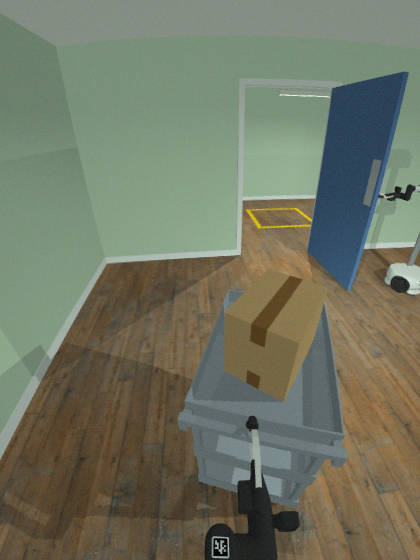

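Request:
execute_actions:
  actions:
    - {"r2":{"base":{"rotate_rad":-0.16},"pace":"slow"}}
  cameras: []

Request:
execute_actions:
  actions:
    - {"r2":{"base":{"translate_m":0.3},"pace":"slow"}}
  cameras: []

Scene clock: 291.90 s.
r1.base_odometry: x=-0.668 y=-1.808 heading=-0.343 (m, m, rad; r1's odometry frame)
r1.turned_by_wheels: +0.000 (rad since the last result)
r1.turned_by_imu: +0.000 (rad since the last result)
r1.base_tilt: forward=+0.0 right=-0.1 (deg)
r1.lidar_m: 0.58 2.14 3.09 4.21 1.57 1.13 1.10 1.16 1.01 0.95 0.98 0.68
r1.base_status: not commanded
r1.joint_positions: lift_m=+0.850 arm_m=+0.201 wrist_yaw_rad=+0.009 wrist_pitch_rad=-0.006 wrist_roll_rad=-0.005 gripper_m=-0.034
r1.joint_status: not commanded
r1.on_its_own: wrist_yaw_rad is at rest, and its effort (-24) is outside its rest range (-13 to +13)
r1.motor_effort: lift_m=+19(19) arm_m=-6(7) wrist_yaw_rad=-24(24) wrist_pitch_rad=-8(8) wrist_roll_rad=+2(2) gripper_m=-18(19) wheel_0=+7(6) wheel_1=+3(2) wheel_2=+7(7) (%)
r1.hand_pose: x=+0.6613 y=-0.0849 z=+1.0299 quat_wxyz=(+1.000, -0.003, -0.003, +0.004) (m; r1's base frame)
r1.wrist_depth_mm: - - 262 194 262 260 260 / - - 260 194 259 260 260 / - - 260 195 262 260 262 / - - 262 194 259 260 260 / 1863 - 260 194 260 258 260 / 1921 - 189 195 259 259 260 / - 991 260 186 260 262 260
r2.base_odometry: x=-1.170 y=-0.014 heading=+2.274 (m, m, rad; r2's odometry frame)
r2.turned_by_wheels: -0.158 (rad since the last result)
r2.turned_by_imu: -0.159 (rad since the last result)
r2.base_tilt: forward=-0.5 right=+0.7 (deg)
r2.lidar_m: 0.38 0.41 1.46 1.24 1.26 1.42 2.56 2.63 3.04 3.49 3.46 0.42
r2.base_status: done
r2.joint_positions: lift_m=+0.670 arm_m=+0.000 wrist_yaw_rad=+0.013 wrist_pitch_rad=-0.028 wrist_roll_rad=+1.570 gripper_m=-0.037
r2.joint_status: not commanded
r2.on_its_own: wrist_yaw_rad is at rest, and its effort (-37) is outside its rest range (-13 to +13)
r2.motor_effort: lift_m=+18(19) arm_m=-1(2) wrist_yaw_rad=-37(40) wrist_pitch_rad=+23(24) wrist_roll_rad=+1(0) gripper_m=-22(24) wheel_0=+10(15) wheel_1=+6(11) wheel_2=+12(13) (%)
r2.hand_pose: x=+0.4606 y=-0.0837 z=+0.8563 quat_wxyz=(+0.707, +0.707, -0.005, +0.014) (m; r2's base frame)
r2.wrist_depth_mm: - - - 167 223 1863 1397 / - - - 167 224 778 574 / - - 439 168 224 778 621 / - 362 357 168 226 788 615 / - 387 377 169 226 778 615 / - 421 185 170 183 768 609 / - - - 169 227 189 580
pictures: none
No camera images: the call's "cameras" was empty. Leave "cameras" out to get every camera's image.

Scene clock: 296.20 s.
r1.base_odometry: x=-0.668 y=-1.808 heading=-0.343 (m, m, rad; r1's odometry frame)
r1.turned_by_wheels: +0.000 (rad since the last result)
r1.turned_by_imu: +0.000 (rad since the last result)
r1.base_tilt: forward=+0.0 right=-0.1 (deg)
r1.lidar_m: 0.61 1.93 4.96 4.22 1.55 1.16 1.09 1.17 1.02 0.94 1.00 0.69
r1.base_status: not commanded
r1.joint_positions: lift_m=+0.850 arm_m=+0.201 wrist_yaw_rad=+0.009 wrist_pitch_rad=-0.006 wrist_roll_rad=-0.005 gripper_m=-0.034
r1.joint_status: not commanded
r1.on_its_own: wrist_yaw_rad is at rest, and its effort (-24) is outside its rest range (-13 to +13)
r1.motor_effort: lift_m=+19(19) arm_m=-7(7) wrist_yaw_rad=-24(24) wrist_pitch_rad=-8(8) wrist_roll_rad=+2(2) gripper_m=-18(18) wheel_0=+6(6) wheel_1=+2(3) wheel_2=+7(7) (%)
r1.hand_pose: x=+0.6613 y=-0.0849 z=+1.0299 quat_wxyz=(+1.000, -0.003, -0.003, +0.004) (m; r1's base frame)
r1.wrist_depth_mm: - - 260 195 260 262 259 / - - 262 194 262 258 259 / - - 260 194 260 260 259 / - - 260 194 259 259 260 / 1464 - 260 194 259 259 260 / 1756 - 189 194 258 260 259 / 1397 820 260 185 260 260 260
r2.base_odometry: x=-1.364 y=+0.214 heading=+2.275 (m, m, rad; r2's odometry frame)
r2.turned_by_wheels: +0.001 (rad since the last result)
r2.turned_by_imu: +0.003 (rad since the last result)
r2.base_tilt: forward=-0.4 right=+0.7 (deg)
r2.lidar_m: 0.36 0.41 1.56 1.33 1.32 1.51 2.74 2.93 3.40 3.40 3.41 0.42
r2.base_status: done
r2.joint_positions: lift_m=+0.670 arm_m=+0.000 wrist_yaw_rad=+0.007 wrist_pitch_rad=-0.028 wrist_roll_rad=+1.570 gripper_m=-0.038
r2.joint_status: not commanded
r2.on_its_own: wrist_yaw_rad is at rest, and its effort (-19) is outside its rest range (-13 to +13); wrist_pitch_rad is at rest, and its effort (+24) is outside its rest range (-23 to +23)
r2.motor_effort: lift_m=+19(18) arm_m=+0(1) wrist_yaw_rad=-19(37) wrist_pitch_rad=+24(24) wrist_roll_rad=+1(1) gripper_m=-16(21) wheel_0=+9(12) wheel_1=+6(8) wheel_2=-3(15) (%)
r2.hand_pose: x=+0.4598 y=-0.0854 z=+0.8563 quat_wxyz=(+0.707, +0.707, -0.007, +0.012) (m; r2's base frame)
r2.wrist_depth_mm: - - - 167 225 1863 1397 / - - - 168 225 1708 591 / - - 455 168 225 788 615 / - 364 353 168 225 778 615 / - 384 375 169 226 809 615 / - 418 185 169 183 778 609 / - - 424 168 226 189 580
pictures: none
No camera images: the call's "cameras" was empty. Leave "cameras" out to get every camera's image.

Holding straight.

Request:
execute_actions:
  actions:
    - {"r2":{"base":{"translate_m":0.75},"pace":"slow"}}
  cameras: ["r2_head_camera"]

Scene clock: 305.03 s.
r1.base_odometry: x=-0.668 y=-1.808 heading=-0.343 (m, m, rad; r1's odometry frame)
r1.turned_by_wheels: +0.000 (rad since the last result)
r1.turned_by_imu: +0.001 (rad since the last result)
r1.base_tilt: forward=-0.1 right=-0.1 (deg)
r1.lidar_m: 0.61 1.63 4.96 4.23 1.57 1.15 1.09 1.17 1.01 0.98 1.01 0.70
r1.base_status: not commanded
r1.joint_positions: lift_m=+0.850 arm_m=+0.201 wrist_yaw_rad=+0.009 wrist_pitch_rad=-0.006 wrist_roll_rad=-0.005 gripper_m=-0.034
r1.joint_status: not commanded
r1.on_its_own: wrist_yaw_rad is at rest, and its effort (-24) is outside its rest range (-13 to +13)
r1.motor_effort: lift_m=+19(19) arm_m=-6(7) wrist_yaw_rad=-24(24) wrist_pitch_rad=-8(8) wrist_roll_rad=+1(2) gripper_m=-19(18) wheel_0=+6(6) wheel_1=+3(3) wheel_2=+7(8) (%)
r1.hand_pose: x=+0.6613 y=-0.0849 z=+1.0299 quat_wxyz=(+1.000, -0.003, -0.003, +0.004) (m; r1's base frame)
r1.wrist_depth_mm: - - 260 194 259 259 260 / - - 262 194 262 262 262 / - - 260 193 259 259 259 / 1708 - 258 194 259 260 259 / 1618 1308 262 194 260 260 260 / - 1661 187 195 260 259 260 / - 647 262 185 262 262 259
r2.base_odometry: x=-1.849 y=+0.785 heading=+2.275 (m, m, rad; r2's odometry frame)
r2.turned_by_wheels: +0.001 (rad since the last result)
r2.turned_by_imu: +0.005 (rad since the last result)
r2.base_tilt: forward=-0.3 right=+0.5 (deg)
r2.lidar_m: 0.40 0.42 1.78 1.53 1.50 1.79 3.16 3.66 3.72 3.22 2.17 0.45
r2.base_status: done
r2.joint_positions: lift_m=+0.670 arm_m=+0.000 wrist_yaw_rad=+0.004 wrist_pitch_rad=-0.028 wrist_roll_rad=+1.570 gripper_m=-0.038
r2.joint_status: not commanded
r2.motor_effort: lift_m=+18(18) arm_m=+0(0) wrist_yaw_rad=-11(19) wrist_pitch_rad=+23(24) wrist_roll_rad=+1(3) gripper_m=-20(18) wheel_0=+7(12) wheel_1=+6(8) wheel_2=-6(10) (%)
r2.hand_pose: x=+0.4596 y=-0.0863 z=+0.8563 quat_wxyz=(+0.707, +0.707, -0.008, +0.011) (m; r2's base frame)
r2.wrist_depth_mm: - 1708 1708 167 224 1618 1397 / - - - 168 225 1618 574 / - - 449 168 224 778 615 / - 362 355 168 225 768 615 / - 387 375 169 226 809 615 / 1921 418 186 169 182 778 609 / 1921 1863 424 168 226 189 580
pictures: r2_head_camera
Images, in order (width x height): r2_head_camera 420x560.

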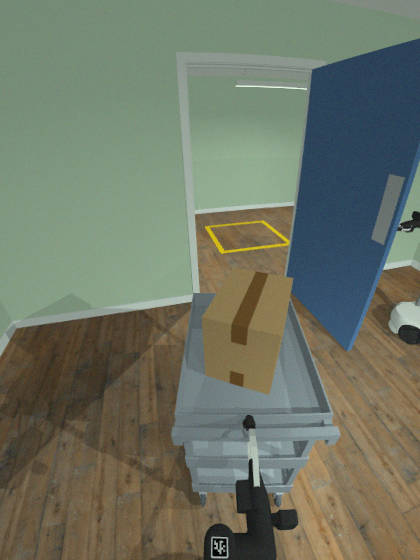

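Request:
execute_actions:
  actions:
    - {"r2":{"base":{"strafe_m":0.11},"pace":"slow"}}
  cameras: []

Request:
execute_actions:
  actions:
    - {"r2":{"base":{"rotate_rad":-0.1},"pace":"slow"}}
  cameras: []

Scene clock: 309.47 s.
r1.base_odometry: x=-0.668 y=-1.808 heading=-0.343 (m, m, rad; r1's odometry frame)
r1.turned_by_wheels: +0.000 (rad since the last result)
r1.turned_by_imu: +0.000 (rad since the last result)
r1.base_tilt: forward=+0.0 right=-0.1 (deg)
r1.lidar_m: 0.61 1.66 4.93 4.21 1.55 1.15 1.10 1.17 1.01 0.97 1.00 0.69
r1.base_status: not commanded
r1.joint_positions: lift_m=+0.850 arm_m=+0.201 wrist_yaw_rad=+0.009 wrist_pitch_rad=-0.006 wrist_roll_rad=-0.005 gripper_m=-0.034
r1.joint_status: not commanded
r1.on_its_own: wrist_yaw_rad is at rest, and its effort (-24) is outside its rest range (-13 to +13)
r1.motor_effort: lift_m=+19(19) arm_m=-6(7) wrist_yaw_rad=-24(24) wrist_pitch_rad=-8(8) wrist_roll_rad=+1(2) gripper_m=-19(18) wheel_0=+6(6) wheel_1=+3(3) wheel_2=+8(7) (%)
r1.hand_pose: x=+0.6613 y=-0.0849 z=+1.0299 quat_wxyz=(+1.000, -0.003, -0.003, +0.004) (m; r1's base frame)
r1.wrist_depth_mm: - - 260 193 260 259 260 / - - 260 194 262 262 262 / - - 260 194 262 259 259 / - - 262 195 259 260 259 / - 1397 260 194 262 262 260 / - - 189 195 262 260 259 / - 683 259 185 260 260 259
r2.base_odometry: x=-1.933 y=+0.714 heading=+2.275 (m, m, rad; r2's odometry frame)
r2.turned_by_wheels: -0.001 (rad since the last result)
r2.turned_by_imu: +0.000 (rad since the last result)
r2.base_tilt: forward=-0.3 right=+0.7 (deg)
r2.lidar_m: 0.41 0.45 1.66 1.40 1.42 1.66 2.93 3.70 3.87 3.33 2.20 0.40
r2.base_status: done
r2.joint_positions: lift_m=+0.670 arm_m=+0.000 wrist_yaw_rad=-0.004 wrist_pitch_rad=-0.028 wrist_roll_rad=+1.570 gripper_m=-0.037
r2.joint_status: not commanded
r2.on_its_own: wrist_pitch_rad is at rest, and its effort (+25) is outside its rest range (-23 to +23)
r2.motor_effort: lift_m=+19(19) arm_m=+1(0) wrist_yaw_rad=+12(48) wrist_pitch_rad=+25(24) wrist_roll_rad=+0(0) gripper_m=-19(20) wheel_0=-9(17) wheel_1=+1(9) wheel_2=-2(5) (%)
r2.hand_pose: x=+0.4589 y=-0.0886 z=+0.8564 quat_wxyz=(+0.707, +0.707, -0.011, +0.008) (m; r2's base frame)
r2.wrist_depth_mm: - 1863 1808 150 204 1618 569 / - - 521 154 208 741 609 / - 347 342 157 213 788 615 / - 366 359 161 217 788 621 / - 404 389 165 223 788 615 / 1921 1863 185 168 184 1576 580 / 1863 1863 1808 170 233 192 1308
pictures: none
No camera images: the call's "cameras" was empty. Leave "cameras" out to get every camera's image.

Scene clock: 310.40 s.
r1.base_odometry: x=-0.668 y=-1.808 heading=-0.343 (m, m, rad; r1's odometry frame)
r1.turned_by_wheels: +0.000 (rad since the last result)
r1.turned_by_imu: +0.000 (rad since the last result)
r1.base_tilt: forward=+0.0 right=+0.0 (deg)
r1.lidar_m: 0.59 1.64 4.97 4.24 1.57 1.14 1.08 1.16 1.00 0.97 1.01 0.70
r1.base_status: not commanded
r1.joint_positions: lift_m=+0.850 arm_m=+0.201 wrist_yaw_rad=+0.009 wrist_pitch_rad=-0.006 wrist_roll_rad=-0.005 gripper_m=-0.034
r1.joint_status: not commanded
r1.on_its_own: wrist_yaw_rad is at rest, and its effort (-24) is outside its rest range (-13 to +13)
r1.motor_effort: lift_m=+19(19) arm_m=-6(6) wrist_yaw_rad=-24(25) wrist_pitch_rad=-8(8) wrist_roll_rad=+2(1) gripper_m=-18(19) wheel_0=+6(6) wheel_1=+2(3) wheel_2=+8(7) (%)
r1.hand_pose: x=+0.6613 y=-0.0849 z=+1.0299 quat_wxyz=(+1.000, -0.003, -0.003, +0.004) (m; r1's base frame)
r1.wrist_depth_mm: - - 259 194 260 262 259 / - - 262 195 260 262 260 / - - 260 194 260 258 262 / - - 263 194 259 260 262 / - 1366 259 195 260 259 259 / - - 187 194 260 262 260 / - 668 262 186 260 259 259
r2.base_odometry: x=-1.933 y=+0.715 heading=+2.176 (m, m, rad; r2's odometry frame)
r2.turned_by_wheels: -0.099 (rad since the last result)
r2.turned_by_imu: -0.100 (rad since the last result)
r2.base_tilt: forward=-0.4 right=+0.5 (deg)
r2.lidar_m: 0.39 0.41 1.75 1.42 1.42 1.57 2.49 3.69 4.08 3.34 2.30 0.42
r2.base_status: done
r2.joint_positions: lift_m=+0.670 arm_m=+0.000 wrist_yaw_rad=+0.001 wrist_pitch_rad=-0.028 wrist_roll_rad=+1.570 gripper_m=-0.037
r2.joint_status: not commanded
r2.on_its_own: wrist_pitch_rad is at rest, and its effort (+25) is outside its rest range (-23 to +23)
r2.motor_effort: lift_m=+18(18) arm_m=+0(0) wrist_yaw_rad=-1(49) wrist_pitch_rad=+25(24) wrist_roll_rad=+0(1) gripper_m=-22(19) wheel_0=+1(10) wheel_1=+4(7) wheel_2=+5(13) (%)
r2.hand_pose: x=+0.4593 y=-0.0873 z=+0.8564 quat_wxyz=(+0.707, +0.707, -0.010, +0.010) (m; r2's base frame)
r2.wrist_depth_mm: 1983 1618 1661 169 226 1576 1397 / - - 1983 170 227 1756 597 / - - 455 169 227 778 615 / - 364 357 170 227 778 615 / - 384 379 170 227 778 615 / 1921 415 185 170 183 778 609 / 1863 1808 427 169 227 189 585
pictures: none
No camera images: the call's "cameras" was empty. Leave "cameras" out to get every camera's image.

Request:
execute_actions:
  actions:
    - {"r2":{"base":{"translate_m":0.75},"pace":"slow"}}
  cameras: ["r2_head_camera"]

Request:
execute_actions:
  actions:
    - {"r2":{"base":{"translate_m":0.6},"pace":"slow"}}
  cameras: ["r2_head_left_camera"]

Scene clock: 319.27 s.
r1.base_odometry: x=-0.668 y=-1.808 heading=-0.343 (m, m, rad; r1's odometry frame)
r1.turned_by_wheels: +0.000 (rad since the last result)
r1.turned_by_imu: +0.001 (rad since the last result)
r1.base_tilt: forward=-0.1 right=-0.1 (deg)
r1.lidar_m: 0.58 1.83 4.98 4.19 1.58 1.15 1.11 1.18 1.02 0.98 1.00 0.69
r1.base_status: not commanded
r1.joint_positions: lift_m=+0.850 arm_m=+0.201 wrist_yaw_rad=+0.009 wrist_pitch_rad=-0.006 wrist_roll_rad=-0.005 gripper_m=-0.034
r1.joint_status: not commanded
r1.on_its_own: wrist_yaw_rad is at rest, and its effort (-24) is outside its rest range (-13 to +13)
r1.motor_effort: lift_m=+19(19) arm_m=-7(7) wrist_yaw_rad=-24(24) wrist_pitch_rad=-8(8) wrist_roll_rad=+2(2) gripper_m=-18(20) wheel_0=+6(6) wheel_1=+2(3) wheel_2=+8(7) (%)
r1.hand_pose: x=+0.6613 y=-0.0849 z=+1.0299 quat_wxyz=(+1.000, -0.003, -0.003, +0.004) (m; r1's base frame)
r1.wrist_depth_mm: - - 260 194 260 260 262 / - - 259 194 262 260 260 / - - 260 194 260 259 260 / - - 259 193 260 259 260 / - - 260 195 260 262 259 / - - 188 195 259 259 260 / - 798 260 185 260 260 259
r2.base_odometry: x=-2.360 y=+1.331 heading=+2.176 (m, m, rad; r2's odometry frame)
r2.turned_by_wheels: +0.001 (rad since the last result)
r2.turned_by_imu: +0.007 (rad since the last result)
r2.base_tilt: forward=-0.3 right=+0.6 (deg)
r2.lidar_m: 0.39 0.38 1.58 1.69 1.69 1.87 2.97 4.38 3.80 3.07 1.27 0.43
r2.base_status: done
r2.joint_positions: lift_m=+0.670 arm_m=+0.000 wrist_yaw_rad=+0.006 wrist_pitch_rad=-0.028 wrist_roll_rad=+1.570 gripper_m=-0.038
r2.joint_status: not commanded
r2.on_its_own: wrist_yaw_rad is at rest, and its effort (-18) is outside its rest range (-13 to +13)
r2.motor_effort: lift_m=+19(18) arm_m=+0(0) wrist_yaw_rad=-18(20) wrist_pitch_rad=+23(25) wrist_roll_rad=+2(2) gripper_m=-16(21) wheel_0=+9(13) wheel_1=+5(9) wheel_2=-4(14) (%)
r2.hand_pose: x=+0.4598 y=-0.0856 z=+0.8563 quat_wxyz=(+0.707, +0.707, -0.008, +0.012) (m; r2's base frame)
r2.wrist_depth_mm: 1308 1281 1281 161 217 1229 1205 / 1537 1576 1464 163 219 768 591 / 1499 459 397 164 221 778 615 / - 362 355 166 223 788 621 / - 389 379 167 225 778 615 / - 427 185 168 183 768 603 / 1182 1160 1138 168 228 189 554
pictures: r2_head_camera
Images, in order (width x height): r2_head_camera 420x560.

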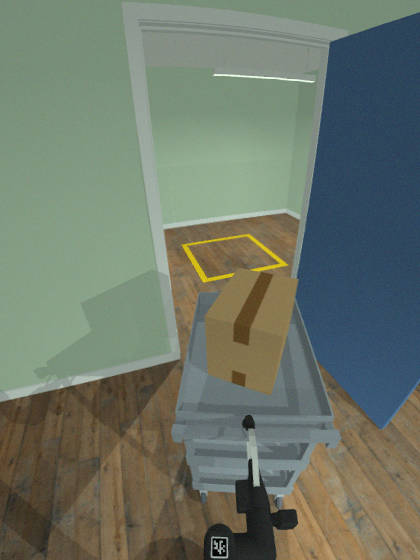

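Scene clock: 326.53 s.
r1.base_odometry: x=-0.668 y=-1.808 heading=-0.343 (m, m, rad; r1's odometry frame)
r1.turned_by_wheels: +0.000 (rad since the last result)
r1.turned_by_imu: +0.001 (rad since the last result)
r1.base_tilt: forward=+0.0 right=+0.0 (deg)
r1.lidar_m: 0.60 3.76 4.95 4.19 1.58 1.16 1.08 1.17 1.01 0.96 1.00 0.70
r1.base_status: not commanded
r1.joint_positions: lift_m=+0.850 arm_m=+0.201 wrist_yaw_rad=+0.009 wrist_pitch_rad=-0.006 wrist_roll_rad=-0.005 gripper_m=-0.034
r1.joint_status: not commanded
r1.on_its_own: wrist_yaw_rad is at rest, and its effort (-24) is outside its rest range (-13 to +13)
r1.motor_effort: lift_m=+19(19) arm_m=-7(6) wrist_yaw_rad=-24(24) wrist_pitch_rad=-8(8) wrist_roll_rad=+2(2) gripper_m=-19(19) wheel_0=+6(7) wheel_1=+3(3) wheel_2=+7(8) (%)
r1.hand_pose: x=+0.6613 y=-0.0849 z=+1.0299 quat_wxyz=(+1.000, -0.003, -0.003, +0.004) (m; r1's base frame)
r1.wrist_depth_mm: - - 263 194 259 262 260 / - - 262 194 263 262 262 / - - 263 195 258 260 260 / - - 259 195 260 258 258 / - - 262 195 262 262 262 / - - 188 195 260 259 260 / - - 259 185 259 260 259
r2.base_odometry: x=-2.702 y=+1.824 heading=+2.177 (m, m, rad; r2's odometry frame)
r2.turned_by_wheels: +0.001 (rad since the last result)
r2.turned_by_imu: +0.005 (rad since the last result)
r2.base_tilt: forward=-0.6 right=+0.6 (deg)
r2.lidar_m: 0.40 0.40 0.95 1.50 1.89 2.08 3.38 4.94 3.51 0.96 0.96 0.41
r2.base_status: done
r2.joint_positions: lift_m=+0.670 arm_m=+0.000 wrist_yaw_rad=+0.006 wrist_pitch_rad=-0.028 wrist_roll_rad=+1.570 gripper_m=-0.038
r2.joint_status: not commanded
r2.on_its_own: wrist_yaw_rad is at rest, and its effort (-16) is outside its rest range (-13 to +13); wrist_pitch_rad is at rest, and its effort (+24) is outside its rest range (-23 to +23)
r2.motor_effort: lift_m=+19(18) arm_m=+0(1) wrist_yaw_rad=-16(18) wrist_pitch_rad=+24(24) wrist_roll_rad=+0(2) gripper_m=-17(17) wheel_0=+9(12) wheel_1=+5(9) wheel_2=-3(10) (%)
r2.hand_pose: x=+0.4597 y=-0.0858 z=+0.8563 quat_wxyz=(+0.707, +0.707, -0.008, +0.012) (m; r2's base frame)
r2.wrist_depth_mm: 1078 - - 159 215 1576 991 / - - - 161 217 732 591 / - 433 384 163 219 788 609 / - 364 357 164 222 788 615 / - 392 382 167 224 788 615 / - 433 186 168 183 768 603 / - - - 169 229 190 544
pictures: r2_head_left_camera
Images, in order (width x height): r2_head_left_camera 420x672.

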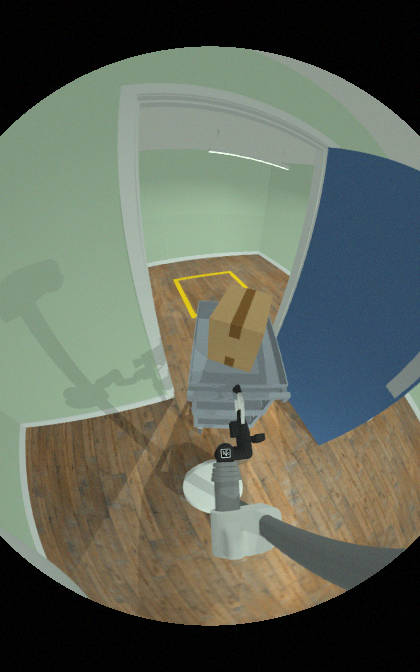

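Request:
execute_actions:
  actions:
    - {"r2":{"base":{"strafe_m":-0.06},"pace":"slow"}}
  cameras: []

Request:
execute_actions:
  actions:
    - {"r2":{"base":{"translate_m":0.75},"pace":"slow"}}
  cameras: []

Request:
execute_actions:
  actions:
    - {"r2":{"base":{"translate_m":0.7},"pace":"slow"}}
  cameras: ["r2_head_left_camera","r2_head_right_camera"]

Scene clock: 328.43 s.
r1.base_odometry: x=-0.668 y=-1.808 heading=-0.343 (m, m, rad; r1's odometry frame)
r1.turned_by_wheels: +0.000 (rad since the last result)
r1.turned_by_imu: +0.000 (rad since the last result)
r1.base_tilt: forward=+0.0 right=-0.1 (deg)
r1.lidar_m: 0.60 3.77 4.95 4.21 1.55 1.17 1.09 1.17 1.01 0.96 1.00 0.70
r1.base_status: not commanded
r1.joint_positions: lift_m=+0.850 arm_m=+0.201 wrist_yaw_rad=+0.009 wrist_pitch_rad=-0.006 wrist_roll_rad=-0.005 gripper_m=-0.034
r1.joint_status: not commanded
r1.on_its_own: wrist_yaw_rad is at rest, and its effort (-24) is outside its rest range (-13 to +13)
r1.motor_effort: lift_m=+19(19) arm_m=-6(7) wrist_yaw_rad=-24(24) wrist_pitch_rad=-7(8) wrist_roll_rad=+2(2) gripper_m=-19(19) wheel_0=+6(6) wheel_1=+2(3) wheel_2=+8(8) (%)
r1.hand_pose: x=+0.6613 y=-0.0849 z=+1.0299 quat_wxyz=(+1.000, -0.003, -0.003, +0.004) (m; r1's base frame)
r1.wrist_depth_mm: - - 262 195 260 259 260 / - - 262 195 260 259 259 / - - 260 194 263 259 262 / - - 262 195 262 260 260 / - - 262 194 258 260 259 / - - 188 195 259 260 259 / - - 263 185 260 259 262
r2.base_odometry: x=-2.653 y=+1.858 heading=+2.178 (m, m, rad; r2's odometry frame)
r2.turned_by_wheels: +0.001 (rad since the last result)
r2.turned_by_imu: +0.002 (rad since the last result)
r2.base_tilt: forward=-0.3 right=+0.8 (deg)
r2.lidar_m: 0.38 0.38 0.98 1.53 1.93 2.16 3.48 4.91 3.45 0.92 0.92 0.41
r2.base_status: done
r2.joint_positions: lift_m=+0.670 arm_m=+0.000 wrist_yaw_rad=+0.012 wrist_pitch_rad=-0.028 wrist_roll_rad=+1.570 gripper_m=-0.037
r2.joint_status: not commanded
r2.on_its_own: wrist_yaw_rad is at rest, and its effort (-35) is outside its rest range (-13 to +13); wrist_pitch_rad is at rest, and its effort (+24) is outside its rest range (-23 to +23)
r2.motor_effort: lift_m=+18(19) arm_m=+0(0) wrist_yaw_rad=-35(40) wrist_pitch_rad=+24(24) wrist_roll_rad=+0(2) gripper_m=-15(16) wheel_0=+9(15) wheel_1=-4(8) wheel_2=+3(3) (%)
r2.hand_pose: x=+0.4603 y=-0.0838 z=+0.8564 quat_wxyz=(+0.707, +0.707, -0.005, +0.014) (m; r2's base frame)
r2.wrist_depth_mm: 991 976 991 170 228 931 976 / - - - 170 228 1863 580 / - - 480 170 227 788 615 / - 362 355 170 228 778 621 / - 384 375 170 228 778 615 / - 413 185 170 183 778 615 / - - 421 169 225 189 574
pictures: none
No camera images: the call's "cameras" was empty. Leave "cameras" out to get every camera's image.

Scene clock: 337.23 s.
r1.base_odometry: x=-0.668 y=-1.808 heading=-0.343 (m, m, rad; r1's odometry frame)
r1.turned_by_wheels: +0.000 (rad since the last result)
r1.turned_by_imu: +0.001 (rad since the last result)
r1.base_tilt: forward=+0.0 right=+0.0 (deg)
r1.lidar_m: 0.59 3.76 4.98 4.22 1.55 1.13 1.10 1.18 1.01 0.95 0.98 0.69
r1.base_status: not commanded
r1.joint_positions: lift_m=+0.850 arm_m=+0.201 wrist_yaw_rad=+0.009 wrist_pitch_rad=-0.006 wrist_roll_rad=-0.005 gripper_m=-0.034
r1.joint_status: not commanded
r1.on_its_own: wrist_yaw_rad is at rest, and its effort (-24) is outside its rest range (-13 to +13)
r1.motor_effort: lift_m=+19(19) arm_m=-7(7) wrist_yaw_rad=-24(24) wrist_pitch_rad=-8(8) wrist_roll_rad=+2(2) gripper_m=-19(19) wheel_0=+7(6) wheel_1=+3(3) wheel_2=+8(7) (%)
r1.hand_pose: x=+0.6613 y=-0.0849 z=+1.0299 quat_wxyz=(+1.000, -0.003, -0.003, +0.004) (m; r1's base frame)
r1.wrist_depth_mm: - - 262 194 262 259 259 / - - 260 195 260 259 260 / - - 262 193 260 259 260 / - - 262 194 262 262 260 / - - 259 194 260 259 259 / - - 188 195 262 260 260 / - - 258 185 260 260 259
r2.base_odometry: x=-3.080 y=+2.473 heading=+2.178 (m, m, rad; r2's odometry frame)
r2.turned_by_wheels: +0.000 (rad since the last result)
r2.turned_by_imu: -0.004 (rad since the last result)
r2.base_tilt: forward=-0.4 right=+0.7 (deg)
r2.lidar_m: 0.37 0.40 0.38 0.38 2.00 2.45 3.80 5.62 0.81 0.63 0.61 0.43
r2.base_status: done
r2.joint_positions: lift_m=+0.670 arm_m=+0.000 wrist_yaw_rad=-0.010 wrist_pitch_rad=-0.027 wrist_roll_rad=+1.570 gripper_m=-0.038
r2.joint_status: not commanded
r2.on_its_own: wrist_yaw_rad is at rest, and its effort (+28) is outside its rest range (-13 to +13)
r2.motor_effort: lift_m=+19(19) arm_m=+0(0) wrist_yaw_rad=+28(35) wrist_pitch_rad=+23(24) wrist_roll_rad=+2(1) gripper_m=-15(15) wheel_0=+2(11) wheel_1=+4(8) wheel_2=-10(15) (%)
r2.hand_pose: x=+0.4584 y=-0.0902 z=+0.8563 quat_wxyz=(+0.707, +0.707, -0.013, +0.006) (m; r2's base frame)
r2.wrist_depth_mm: - - - 183 243 1921 1366 / - - - 180 238 1863 585 / 1921 - - 178 236 798 609 / 1921 366 359 175 232 831 615 / - 377 370 172 229 798 615 / - 394 184 170 183 788 609 / - 410 402 167 222 186 609
pictures: none
No camera images: the call's "cameras" was empty. Leave "cameras" out to get every camera's image.

Scene clock: 345.50 s.
r1.base_odometry: x=-0.668 y=-1.808 heading=-0.343 (m, m, rad; r1's odometry frame)
r1.turned_by_wheels: +0.000 (rad since the last result)
r1.turned_by_imu: +0.001 (rad since the last result)
r1.base_tilt: forward=-0.1 right=+0.0 (deg)
r1.lidar_m: 0.59 3.72 4.95 4.19 1.56 1.16 1.10 1.15 1.01 0.95 1.00 0.71
r1.base_status: not commanded
r1.joint_positions: lift_m=+0.850 arm_m=+0.201 wrist_yaw_rad=+0.009 wrist_pitch_rad=-0.006 wrist_roll_rad=-0.005 gripper_m=-0.034
r1.joint_status: not commanded
r1.on_its_own: wrist_yaw_rad is at rest, and its effort (-24) is outside its rest range (-13 to +13)
r1.motor_effort: lift_m=+19(19) arm_m=-6(7) wrist_yaw_rad=-24(24) wrist_pitch_rad=-8(8) wrist_roll_rad=+2(2) gripper_m=-19(19) wheel_0=+7(6) wheel_1=+3(3) wheel_2=+8(8) (%)
r1.hand_pose: x=+0.6613 y=-0.0849 z=+1.0299 quat_wxyz=(+1.000, -0.003, -0.003, +0.004) (m; r1's base frame)
r1.wrist_depth_mm: - - 262 195 262 262 260 / - - 260 193 260 260 259 / - - 262 193 262 260 262 / - - 262 194 260 262 260 / - - 260 195 260 260 260 / - - 188 195 258 260 262 / - - 262 186 260 260 259
r2.base_odometry: x=-3.479 y=+3.048 heading=+2.177 (m, m, rad; r2's odometry frame)
r2.turned_by_wheels: +0.000 (rad since the last result)
r2.turned_by_imu: -0.003 (rad since the last result)
r2.base_tilt: forward=-0.5 right=+0.6 (deg)
r2.lidar_m: 0.38 0.40 2.69 2.47 0.86 0.67 - 0.98 0.54 0.59 2.29 0.42
r2.base_status: done
r2.joint_positions: lift_m=+0.670 arm_m=+0.000 wrist_yaw_rad=-0.008 wrist_pitch_rad=-0.028 wrist_roll_rad=+1.570 gripper_m=-0.038
r2.joint_status: not commanded
r2.on_its_own: wrist_yaw_rad is at rest, and its effort (+24) is outside its rest range (-13 to +13)
r2.motor_effort: lift_m=+18(18) arm_m=+0(0) wrist_yaw_rad=+24(31) wrist_pitch_rad=+23(24) wrist_roll_rad=+0(1) gripper_m=-20(15) wheel_0=+2(5) wheel_1=+4(7) wheel_2=-8(16) (%)
r2.hand_pose: x=+0.4585 y=-0.0898 z=+0.8563 quat_wxyz=(+0.707, +0.707, -0.013, +0.007) (m; r2's base frame)
r2.wrist_depth_mm: - - - 177 235 1808 1397 / - - - 175 233 1808 585 / - - 559 174 231 798 615 / - 362 357 172 229 809 615 / - 382 373 171 228 809 615 / - 404 183 169 182 768 609 / - - 410 168 224 187 580
pictures: r2_head_left_camera, r2_head_right_camera
Images, in order (width x height): r2_head_left_camera 420x672, r2_head_right_camera 420x672.

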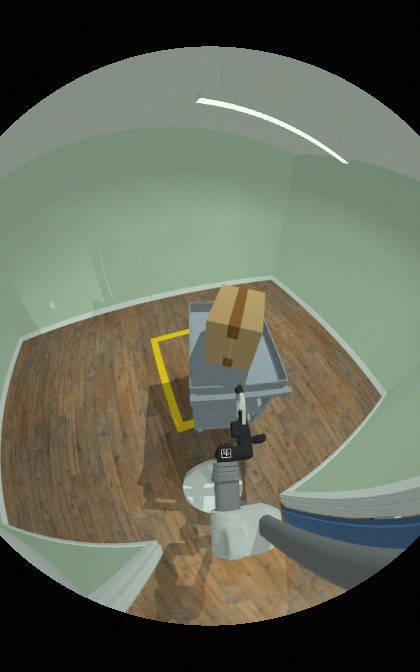

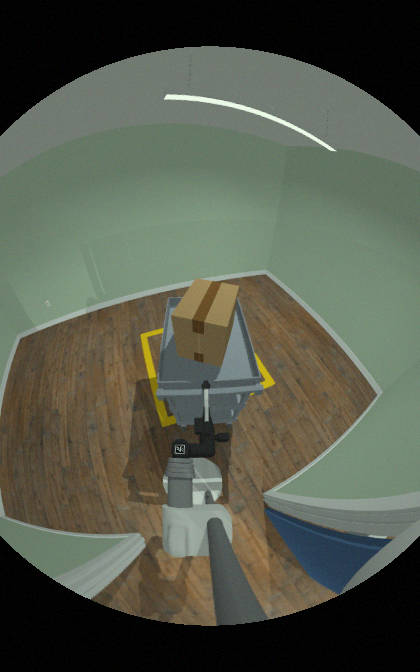

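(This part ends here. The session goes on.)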